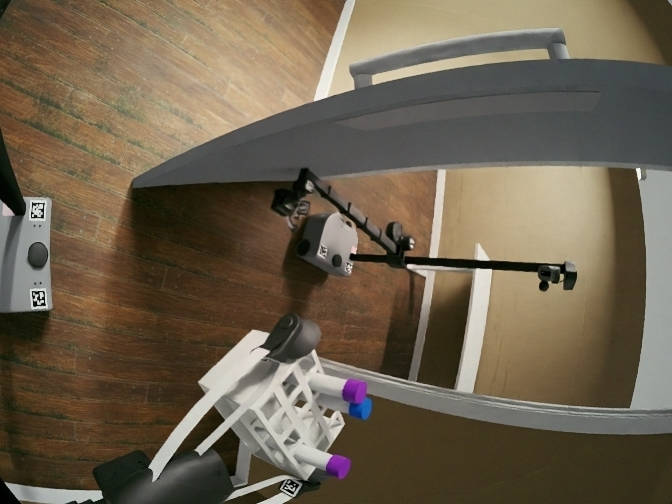

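Request:
{"op": "execute_actions", "data": {"actions": [{"r2":{"base":{"rotate_rad":-0.15}}}], "cameras": []}}

Request:
{"op": "execute_actions", "data": {"actions": [{"r2":{"base":{"translate_m":0.7}}}], "cameras": ["r2_nav_camera","r1_nav_camera"]}}

Scene clock: 383.73 s.
r1.base_odometry: x=-2.341 y=-2.337 heading=-0.906 (m, m, rad; r1's odometry frame)
r1.turned_by_wheels: +0.000 (rad since the last result)
r1.turned_by_imu: +0.000 (rad since the last result)
r1.base_tilt: forward=+0.3 right=+1.9 (deg)
r1.lidar_m: 0.55 1.35 1.66 1.82 1.36 2.36 1.23 0.44 0.47 0.63 1.43 0.55
r1.head_depth_mm: 810 848 891 933 992 1065 1064 / 2389 1081 1153 1249 1292 1194 1096 / 2453 2025 1717 1504 1332 1194 - / 2518 1807 1720 1515 1329 1188 - / 2470 2034 1742 1502 1324 1179 1083 / 2448 2022 1709 1485 1316 1174 1064 / 2192 2011 1703 1483 1303 1164 1060
r1.base_status: not commanded
r1.joint_positions: lift_m=+0.250 arm_m=+0.517 wrist_yaw_rad=+3.102 wrist_pitch_rad=-0.498 wrist_roll_rad=+0.017 gripper_m=+0.037 head_pan_rad=-1.194 head_tilt_rad=-0.999
r1.joint_status: not commanded
r1.on_its_own: left_wheel is at rest, and its effort (+39) is outside its rest range (-18 to +18); right_wheel is at rest, and its effort (-100) is outside its rest range (-18 to +18)
r1.motor_effort: left_wheel=+39(38) right_wheel=-100(100) lift_m=+37(38) arm_m=+7(7) wrist_yaw_rad=-1(1) wrist_pitch_rad=+7(7) wrist_roll_rad=-2(1) gripper_m=-1(0) head_pan_rad=-2(3) head_tilt_rad=+0(0) (%)
r1.hand_pose: x=-0.0127 y=-0.4488 z=+0.2452 quat_wxyz=(+0.189, +0.694, +0.159, +0.676) (m; r1's base frame)
r1.wrist_depth_mm: - - - - - - - / - - - - - - - / 823 789 - - 772 785 760 / 614 621 - - 608 609 579 / 434 504 506 501 502 512 495 / 400 426 442 424 432 419 418 / 348 370 358 370 357 369 365
r2.base_odometry: x=-0.449 y=+0.554 heading=+2.790 (m, m, rad; r2's odometry frame)
r2.turned_by_wheels: -0.150 (rad since the last result)
r2.turned_by_imu: -0.152 (rad since the last result)
r2.base_tilt: forward=+1.4 right=-1.4 (deg)
r2.lidar_m: 1.17 0.45 1.84 2.17 1.91 1.52 1.50 1.26 1.00 0.99 1.07 1.13
r2.head_depth_mm: 2765 2378 1144 1272 1397 286 - / 2819 3100 3061 2256 1664 1506 - / 2839 3147 3141 2264 1763 1544 1245 / 2882 2861 3016 2232 1787 1449 1239 / 2839 3226 1754 1883 1738 1464 1235 / 3010 3376 3095 2009 1628 1463 1231 / 3056 3412 3075 2080 1178 1214 1033
r2.base_status: done
r2.joint_positions: lift_m=+0.950 arm_m=+0.001 wrist_yaw_rad=+1.699 wrist_pitch_rad=-0.025 wrist_roll_rad=+0.012 gripper_m=+0.105 head_pan_rad=+0.007 head_tilt_rad=-0.593
r2.joint_status: not commanded
r2.on_its_own: gripper_m is held at +0.103, not at your +0.090, by its stall guard, which is not easing now
r2.motor_effort: left_wheel=+2(5) right_wheel=-5(9) lift_m=+27(27) arm_m=-4(4) wrist_yaw_rad=+0(1) wrist_pitch_rad=+7(7) wrist_roll_rad=+3(3) gripper_m=-23(25) head_pan_rad=-4(2) head_tilt_rad=-4(4) (%)
r2.hand_pose: x=+0.2321 y=-0.1129 z=+1.0580 quat_wxyz=(+0.471, +0.540, -0.463, +0.522) (m; r2's base frame)
r2.wrist_depth_mm: 532 897 - - - 892 830 / 516 869 - - - 919 858 / 513 842 - - 982 961 868 / 505 829 - - 129 968 918 / 495 755 164 168 131 960 924 / 479 - 123 164 130 148 949 / 494 718 148 154 133 160 986
pictures: none
No camera images: the call's "cameras" was empty. Leave "cameras" out to get every camera's image.

Scene clock: 391.70 s.
r1.base_odometry: x=-2.341 y=-2.337 heading=-0.906 (m, m, rad; r1's odometry frame)
r1.turned_by_wheels: +0.000 (rad since the last result)
r1.turned_by_imu: +0.000 (rad since the last result)
r1.base_tilt: forward=+0.2 right=+2.0 (deg)
r1.lidar_m: 0.55 1.35 1.66 1.82 1.36 2.36 1.22 0.44 0.47 0.63 0.74 0.55
r1.head_depth_mm: 811 850 892 933 989 1063 1061 / 2414 1082 1155 1245 1294 1190 1097 / 2336 2011 1753 1498 1334 1195 - / 2545 2001 1661 1364 1328 1191 - / 2500 2019 1737 1359 1316 1176 1077 / 2402 2024 1712 1438 1318 1177 1064 / 506 2006 1711 1488 1302 1176 1060
r1.base_status: not commanded
r1.joint_positions: lift_m=+0.250 arm_m=+0.517 wrist_yaw_rad=+3.102 wrist_pitch_rad=-0.498 wrist_roll_rad=+0.017 gripper_m=+0.037 head_pan_rad=-1.194 head_tilt_rad=-0.999
r1.joint_status: not commanded
r1.on_its_own: left_wheel is at rest, and its effort (+39) is outside its rest range (-18 to +18); right_wheel is at rest, and its effort (-100) is outside its rest range (-18 to +18)
r1.motor_effort: left_wheel=+39(38) right_wheel=-100(100) lift_m=+38(38) arm_m=+7(7) wrist_yaw_rad=-1(2) wrist_pitch_rad=+8(8) wrist_roll_rad=-1(1) gripper_m=+0(1) head_pan_rad=-3(3) head_tilt_rad=+0(0) (%)
r1.hand_pose: x=-0.0127 y=-0.4488 z=+0.2452 quat_wxyz=(+0.189, +0.694, +0.159, +0.676) (m; r1's base frame)
r1.wrist_depth_mm: - - - - - - - / - - - - - - - / 788 772 - - 798 785 768 / 606 622 - - 606 611 592 / 432 501 498 503 503 496 502 / 400 431 443 424 435 423 424 / 348 369 356 370 359 370 371
r2.base_odometry: x=-1.106 y=+0.795 heading=+2.790 (m, m, rad; r2's odometry frame)
r2.turned_by_wheels: +0.000 (rad since the last result)
r2.turned_by_imu: +0.000 (rad since the last result)
r2.base_tilt: forward=+1.4 right=-1.3 (deg)
r2.lidar_m: 0.75 0.85 0.46 0.39 0.39 0.44 2.19 1.37 1.09 1.07 0.55 0.49
r2.head_depth_mm: 2125 2186 2657 2279 1878 286 - / 2196 2159 2626 2258 1767 1501 - / 2221 2170 2690 2259 1791 1538 1241 / 2254 2134 2789 2241 1787 1466 1246 / 2329 2318 2687 2154 1637 1311 1189 / 751 859 2809 2165 1154 1237 1186 / 2415 2677 2903 2262 1710 1005 1211
r2.base_status: done
r2.joint_positions: lift_m=+0.950 arm_m=+0.001 wrist_yaw_rad=+1.699 wrist_pitch_rad=-0.025 wrist_roll_rad=+0.012 gripper_m=+0.105 head_pan_rad=+0.007 head_tilt_rad=-0.593
r2.joint_status: not commanded
r2.on_its_own: gripper_m is held at +0.103, not at your +0.090, by its stall guard, which is not easing now
r2.motor_effort: left_wheel=+2(4) right_wheel=-6(7) lift_m=+27(27) arm_m=-4(4) wrist_yaw_rad=+1(0) wrist_pitch_rad=+7(7) wrist_roll_rad=+3(3) gripper_m=-25(24) head_pan_rad=-2(3) head_tilt_rad=-4(4) (%)
r2.hand_pose: x=+0.2321 y=-0.1129 z=+1.0580 quat_wxyz=(+0.471, +0.540, -0.463, +0.522) (m; r2's base frame)
r2.wrist_depth_mm: - - 813 - - - 272 / - - - - - - 272 / - - - - - - 275 / - - - - 129 - 285 / - - 165 169 131 348 290 / 746 - 123 164 130 149 297 / 755 - 148 153 132 160 313
pictures: r1_nav_camera (sideways: a quarter turn counterclockwise sets it upright), r2_nav_camera (sideways: a quarter turn counterclockwise sets it upright)
Images, in order (width x height): r1_nav_camera 672x504, r2_nav_camera 672x504.

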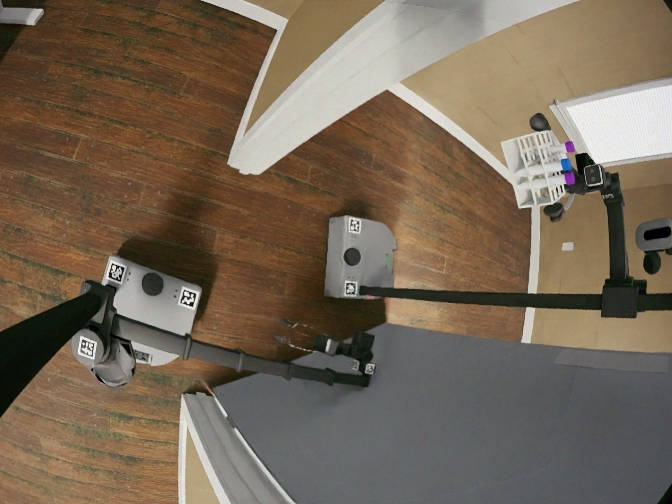

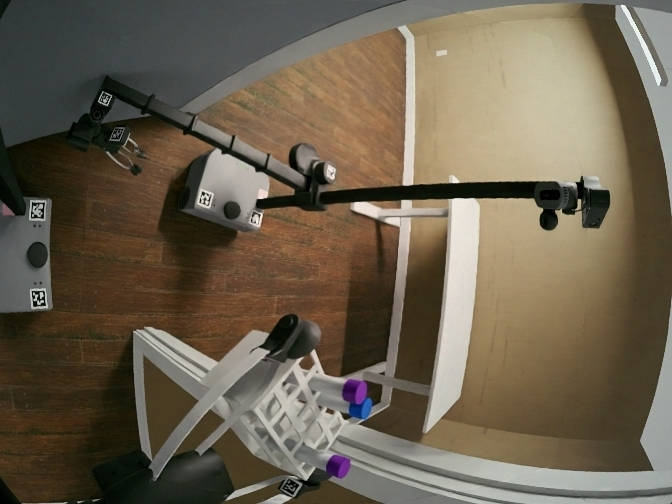

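Request:
{"op": "execute_actions", "data": {"actions": [{"r2":{"base":{"translate_m":0.15},"joints":{"wrist_yaw_rad":1.95}},"r1":{"joints":{"arm_m":0}}}], "cameras": []}}

Request:
{"op": "execute_actions", "data": {"actions": [{"r1":{"base":{"translate_m":-0.8}}}], "cameras": ["r2_nav_camera","r1_nav_camera"]}}

Scene clock: 397.40 s.
r1.base_odometry: x=-2.341 y=-2.336 heading=-0.910 (m, m, rad; r1's odometry frame)
r1.turned_by_wheels: -0.004 (rad since the last result)
r1.turned_by_imu: -0.006 (rad since the last result)
r1.base_tilt: forward=+0.2 right=+1.7 (deg)
r1.lidar_m: 0.55 1.35 1.66 1.83 1.37 2.35 1.28 0.44 0.46 0.51 0.60 0.55
r1.head_depth_mm: 528 583 651 740 849 1006 1057 / 600 672 764 885 1053 1179 1093 / 658 779 930 1109 1288 1195 - / 820 947 1132 1269 1304 1206 - / 2531 2037 1732 1310 1283 1180 1084 / 2320 1964 1715 1467 1290 1180 1066 / 400 442 1693 1484 1309 1168 1059
r1.base_status: not commanded
r1.joint_positions: lift_m=+0.250 arm_m=+0.000 wrist_yaw_rad=+3.102 wrist_pitch_rad=-0.498 wrist_roll_rad=+0.017 gripper_m=+0.037 head_pan_rad=-1.194 head_tilt_rad=-0.999
r1.joint_status: all done
r1.motor_effort: left_wheel=-2(38) right_wheel=+2(100) lift_m=+38(38) arm_m=-3(7) wrist_yaw_rad=-2(1) wrist_pitch_rad=+8(7) wrist_roll_rad=-2(1) gripper_m=+0(0) head_pan_rad=-3(3) head_tilt_rad=+0(0) (%)
r1.hand_pose: x=-0.0127 y=+0.0681 z=+0.2452 quat_wxyz=(+0.189, +0.694, +0.159, +0.676) (m; r1's base frame)
r1.wrist_depth_mm: - - - - - - - / - - - - - - - / 801 788 - 772 785 776 784 / 629 614 611 618 608 613 605 / 503 524 - 537 500 507 502 / 440 - - - 430 428 425 / - - - - 365 369 362
r2.base_odometry: x=-1.247 y=+0.846 heading=+2.790 (m, m, rad; r2's odometry frame)
r2.turned_by_wheels: +0.000 (rad since the last result)
r2.turned_by_imu: +0.001 (rad since the last result)
r2.base_tilt: forward=+1.4 right=-1.3 (deg)
r2.lidar_m: 0.60 0.60 0.38 0.26 0.24 0.24 0.31 1.39 1.11 0.76 0.39 0.42
r2.head_depth_mm: 2017 2134 2491 2265 1772 316 - / 2064 2161 2531 2257 1854 327 - / 2091 2171 2590 2264 1834 - - / 2124 2163 2689 2289 1761 1497 - / 2155 2156 2671 2236 1718 1358 1098 / 520 709 802 2022 1032 1114 868 / 624 2494 2790 2231 1764 998 1076
r2.base_status: done
r2.joint_positions: lift_m=+0.950 arm_m=+0.000 wrist_yaw_rad=+1.950 wrist_pitch_rad=-0.026 wrist_roll_rad=+0.012 gripper_m=+0.108 head_pan_rad=+0.007 head_tilt_rad=-0.593
r2.joint_status: all done
r2.on_its_own: gripper_m is held at +0.107, not at your +0.090, by its stall guard, which is not easing now; right_wheel is at rest, and its effort (-19) is outside its rest range (-18 to +18)
r2.motor_effort: left_wheel=+0(6) right_wheel=-19(49) lift_m=+27(27) arm_m=-3(4) wrist_yaw_rad=+0(2) wrist_pitch_rad=+7(7) wrist_roll_rad=+3(3) gripper_m=-22(24) head_pan_rad=-1(2) head_tilt_rad=-3(3) (%)
r2.hand_pose: x=+0.2160 y=-0.0509 z=+1.0578 quat_wxyz=(+0.403, +0.594, -0.391, +0.577) (m; r2's base frame)
r2.wrist_depth_mm: 615 - - 620 - - - / 621 - - - - - - / 631 - - - - - - / 631 - - - 131 - - / 638 - 164 168 131 - - / 616 - 124 164 130 148 - / 624 - 149 159 132 160 -
pictures: none
No camera images: the call's "cameras" was empty. Leave "cameras" out to get every camera's image.

Scene clock: 401.87 s.
r1.base_odometry: x=-2.832 y=-1.705 heading=-0.910 (m, m, rad; r1's odometry frame)
r1.turned_by_wheels: +0.000 (rad since the last result)
r1.turned_by_imu: +0.003 (rad since the last result)
r1.base_tilt: forward=+0.0 right=+2.0 (deg)
r1.lidar_m: 1.33 2.15 1.35 1.36 1.76 1.74 1.62 0.44 0.29 0.27 0.28 0.35
r1.head_depth_mm: - - 303 378 515 808 1086 / - - 310 397 550 892 1091 / - - 323 417 589 958 - / - 289 336 439 634 1001 - / - 295 350 464 687 1132 1082 / - 301 366 491 752 1143 1065 / - 306 383 523 804 1167 1061
r1.base_status: done
r1.joint_positions: lift_m=+0.250 arm_m=+0.000 wrist_yaw_rad=+3.101 wrist_pitch_rad=-0.498 wrist_roll_rad=+0.017 gripper_m=+0.037 head_pan_rad=-1.194 head_tilt_rad=-0.999
r1.joint_status: not commanded
r1.motor_effort: left_wheel=-2(8) right_wheel=+2(8) lift_m=+38(38) arm_m=-3(3) wrist_yaw_rad=-1(2) wrist_pitch_rad=+8(7) wrist_roll_rad=-1(1) gripper_m=+0(1) head_pan_rad=-3(3) head_tilt_rad=+0(1) (%)
r1.hand_pose: x=-0.0126 y=+0.0681 z=+0.2452 quat_wxyz=(+0.190, +0.694, +0.159, +0.676) (m; r1's base frame)
r1.wrist_depth_mm: - - - - - - - / - - - - - - - / 783 792 - 788 767 767 773 / 608 621 616 610 624 617 614 / 502 517 - 538 504 504 506 / 441 - - - 429 426 425 / - - - - 365 369 367
r2.base_odometry: x=-1.247 y=+0.846 heading=+2.790 (m, m, rad; r2's odometry frame)
r2.turned_by_wheels: +0.000 (rad since the last result)
r2.turned_by_imu: -0.001 (rad since the last result)
r2.base_tilt: forward=+1.3 right=-1.3 (deg)
r2.lidar_m: 2.01 2.63 0.38 0.26 0.24 0.24 0.31 1.39 1.11 0.76 0.39 0.42
r2.head_depth_mm: 2023 2147 2467 2250 1781 315 - / 2042 2151 2506 2254 1842 327 - / 2110 2150 2600 2289 1825 - - / 2107 2166 2667 2276 1780 1507 - / 2142 2180 2621 2254 1773 1498 1187 / 2196 2433 2726 2250 1765 1447 1240 / 2261 2511 2785 2263 1769 1448 1238
r2.base_status: not commanded
r2.joint_positions: lift_m=+0.950 arm_m=+0.000 wrist_yaw_rad=+1.950 wrist_pitch_rad=-0.026 wrist_roll_rad=+0.012 gripper_m=+0.108 head_pan_rad=+0.007 head_tilt_rad=-0.593
r2.joint_status: not commanded
r2.on_its_own: gripper_m is held at +0.107, not at your +0.090, by its stall guard, which is not easing now; right_wheel is at rest, and its effort (-19) is outside its rest range (-18 to +18)
r2.motor_effort: left_wheel=+0(0) right_wheel=-19(20) lift_m=+26(26) arm_m=-3(3) wrist_yaw_rad=+0(1) wrist_pitch_rad=+7(7) wrist_roll_rad=+3(3) gripper_m=-22(23) head_pan_rad=-3(3) head_tilt_rad=-3(3) (%)
r2.hand_pose: x=+0.2160 y=-0.0509 z=+1.0578 quat_wxyz=(+0.403, +0.594, -0.391, +0.577) (m; r2's base frame)
r2.wrist_depth_mm: 620 - - - - - - / 616 - - - - - - / 632 - - - - - - / 632 - - - 131 - - / 648 - 165 167 131 - - / 605 - 124 165 130 149 - / 628 - 149 160 132 158 -
pictures: r1_nav_camera (sideways: a quarter turn counterclockwise sets it upright), r2_nav_camera (sideways: a quarter turn counterclockwise sets it upright)
Images, in order (width x height): r1_nav_camera 672x504, r2_nav_camera 672x504.

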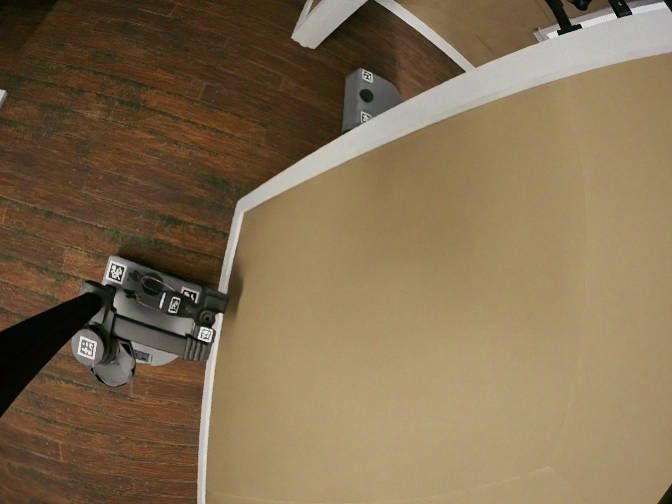

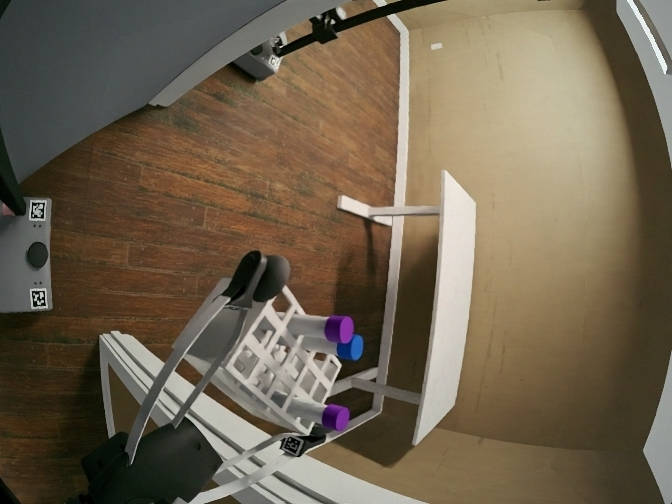

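Request:
{"op": "execute_actions", "data": {"actions": [{"r2":{"base":{"rotate_rad":0.25}}}], "cameras": []}}

Request:
{"op": "execute_actions", "data": {"actions": [{"r2":{"base":{"translate_m":0.4}}}], "cameras": ["r2_nav_camera"]}}

Scene clock: 403.70 s.
r1.base_odometry: x=-2.832 y=-1.705 heading=-0.910 (m, m, rad; r1's odometry frame)
r1.turned_by_wheels: +0.000 (rad since the last result)
r1.turned_by_imu: +0.000 (rad since the last result)
r1.base_tilt: forward=+0.2 right=+1.8 (deg)
r1.lidar_m: 1.33 2.15 1.35 1.36 1.77 1.75 1.62 0.44 0.29 0.27 0.28 0.35
r1.head_depth_mm: - - 304 378 515 806 1090 / - - 310 397 549 892 1087 / - - 323 417 589 956 - / - 290 336 438 635 1000 - / - 295 350 464 688 1132 1085 / - 301 366 492 754 1145 1067 / - 306 383 524 802 1173 1061
r1.base_status: not commanded
r1.joint_positions: lift_m=+0.250 arm_m=+0.000 wrist_yaw_rad=+3.101 wrist_pitch_rad=-0.498 wrist_roll_rad=+0.017 gripper_m=+0.037 head_pan_rad=-1.194 head_tilt_rad=-0.999
r1.joint_status: not commanded
r1.motor_effort: left_wheel=-2(3) right_wheel=+3(3) lift_m=+38(38) arm_m=-3(3) wrist_yaw_rad=-1(1) wrist_pitch_rad=+7(8) wrist_roll_rad=-1(2) gripper_m=+0(1) head_pan_rad=-3(3) head_tilt_rad=+0(0) (%)
r1.hand_pose: x=-0.0126 y=+0.0681 z=+0.2452 quat_wxyz=(+0.190, +0.694, +0.159, +0.676) (m; r1's base frame)
r1.wrist_depth_mm: - - - - - - - / - - - - - - - / 811 778 - 785 781 791 784 / 611 609 620 613 609 614 616 / 502 521 - 556 503 500 500 / 447 - - - 434 426 426 / - - - - 361 368 364
r2.base_odometry: x=-1.247 y=+0.846 heading=+3.041 (m, m, rad; r2's odometry frame)
r2.turned_by_wheels: +0.250 (rad since the last result)
r2.turned_by_imu: +0.253 (rad since the last result)
r2.base_tilt: forward=+1.3 right=-1.4 (deg)
r2.lidar_m: 2.00 0.60 0.28 0.22 0.22 0.24 1.84 1.19 1.09 0.48 0.39 2.08
r2.head_depth_mm: 2052 2130 2474 2256 1775 316 - / 2143 2182 2602 2279 1826 327 - / 2200 2346 2658 2225 1841 - - / 2288 2554 2819 2245 1760 1497 - / 2402 2698 2931 2260 1773 1495 1188 / 2525 2847 3042 2262 1768 1456 1242 / 2654 2977 3047 2257 1754 1463 1232
r2.base_status: done
r2.joint_positions: lift_m=+0.950 arm_m=+0.000 wrist_yaw_rad=+1.950 wrist_pitch_rad=-0.026 wrist_roll_rad=+0.012 gripper_m=+0.108 head_pan_rad=+0.007 head_tilt_rad=-0.593
r2.joint_status: not commanded
r2.on_its_own: gripper_m is held at +0.107, not at your +0.090, by its stall guard, which is not easing now
r2.motor_effort: left_wheel=-4(9) right_wheel=-10(12) lift_m=+26(26) arm_m=-3(3) wrist_yaw_rad=+0(1) wrist_pitch_rad=+7(7) wrist_roll_rad=+3(3) gripper_m=-23(23) head_pan_rad=-4(2) head_tilt_rad=-3(3) (%)
r2.hand_pose: x=+0.2160 y=-0.0509 z=+1.0578 quat_wxyz=(+0.403, +0.594, -0.391, +0.577) (m; r2's base frame)
r2.wrist_depth_mm: 443 623 - - - - - / 442 647 - - - - - / 442 654 - - - - - / 435 648 - - 131 - - / 439 594 165 167 131 - - / 428 - 123 165 130 148 - / 437 598 149 160 132 159 -
pictures: none
No camera images: the call's "cameras" was empty. Leave "cameras" out to get every camera's image.

Scene clock: 408.67 s.
r1.base_odometry: x=-2.832 y=-1.705 heading=-0.910 (m, m, rad; r1's odometry frame)
r1.turned_by_wheels: +0.000 (rad since the last result)
r1.turned_by_imu: +0.000 (rad since the last result)
r1.base_tilt: forward=+0.3 right=+1.8 (deg)
r1.lidar_m: 0.90 2.15 1.34 1.36 1.76 1.75 1.62 0.44 0.29 0.27 0.28 0.35
r1.head_depth_mm: - - 303 378 514 807 1087 / - - 310 397 550 892 1088 / - - 323 417 589 956 - / - 290 336 440 634 1000 - / - 295 351 464 687 1135 1085 / - 301 366 492 752 1144 1068 / - 306 384 524 803 1178 1061
r1.base_status: not commanded
r1.joint_positions: lift_m=+0.250 arm_m=+0.000 wrist_yaw_rad=+3.101 wrist_pitch_rad=-0.498 wrist_roll_rad=+0.017 gripper_m=+0.037 head_pan_rad=-1.194 head_tilt_rad=-0.999
r1.joint_status: not commanded
r1.motor_effort: left_wheel=-2(2) right_wheel=+2(2) lift_m=+38(38) arm_m=-3(3) wrist_yaw_rad=-1(1) wrist_pitch_rad=+8(8) wrist_roll_rad=-1(1) gripper_m=+1(0) head_pan_rad=-3(3) head_tilt_rad=-1(0) (%)
r1.hand_pose: x=-0.0126 y=+0.0681 z=+0.2452 quat_wxyz=(+0.190, +0.694, +0.159, +0.676) (m; r1's base frame)
r1.wrist_depth_mm: - - - - - - - / - - - - - - - / 804 784 - 800 797 791 795 / 611 606 621 608 627 618 609 / 503 518 - 544 513 503 501 / 440 - - - 430 427 424 / - - - - 362 367 367
r2.base_odometry: x=-1.645 y=+0.887 heading=+3.041 (m, m, rad; r2's odometry frame)
r2.turned_by_wheels: +0.001 (rad since the last result)
r2.turned_by_imu: +0.000 (rad since the last result)
r2.base_tilt: forward=+1.5 right=-1.4 (deg)
r2.lidar_m: 1.61 1.03 0.49 0.28 0.25 0.25 0.29 0.52 0.40 1.25 1.56 2.06
r2.head_depth_mm: 1714 1864 1434 2188 1798 315 - / 1787 1883 1524 2144 1832 327 - / 1862 2054 1608 2169 1819 - - / 1933 2168 2404 2245 1771 1488 - / 2014 2268 2551 2259 1773 1496 1178 / 2101 2385 2663 2230 1758 1464 1242 / 2248 2533 2764 2249 1769 1454 1236
r2.base_status: done
r2.joint_positions: lift_m=+0.950 arm_m=+0.000 wrist_yaw_rad=+1.950 wrist_pitch_rad=-0.026 wrist_roll_rad=+0.012 gripper_m=+0.108 head_pan_rad=+0.007 head_tilt_rad=-0.593
r2.joint_status: not commanded
r2.on_its_own: gripper_m is held at +0.107, not at your +0.090, by its stall guard, which is not easing now; right_wheel is at rest, and its effort (-33) is outside its rest range (-18 to +18)
r2.motor_effort: left_wheel=-1(8) right_wheel=-33(32) lift_m=+26(26) arm_m=-3(3) wrist_yaw_rad=-1(1) wrist_pitch_rad=+7(7) wrist_roll_rad=+3(3) gripper_m=-23(23) head_pan_rad=-2(3) head_tilt_rad=-4(4) (%)
r2.hand_pose: x=+0.2160 y=-0.0509 z=+1.0578 quat_wxyz=(+0.403, +0.594, -0.391, +0.577) (m; r2's base frame)
r2.wrist_depth_mm: - 939 - - - - - / - - - - - - - / - - - - - - - / - - - - 130 - - / - - 165 167 131 - - / - - 124 165 130 148 - / - - 149 159 132 159 -
pictures: r2_nav_camera (sideways: a quarter turn counterclockwise sets it upright)
Images, in order (width x height): r2_nav_camera 672x504.

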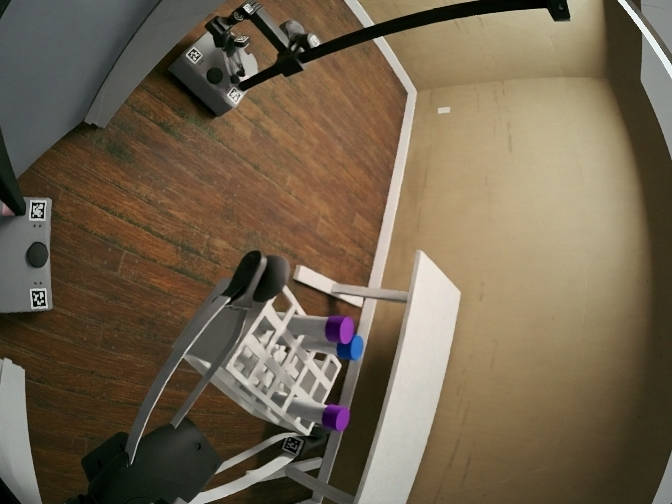

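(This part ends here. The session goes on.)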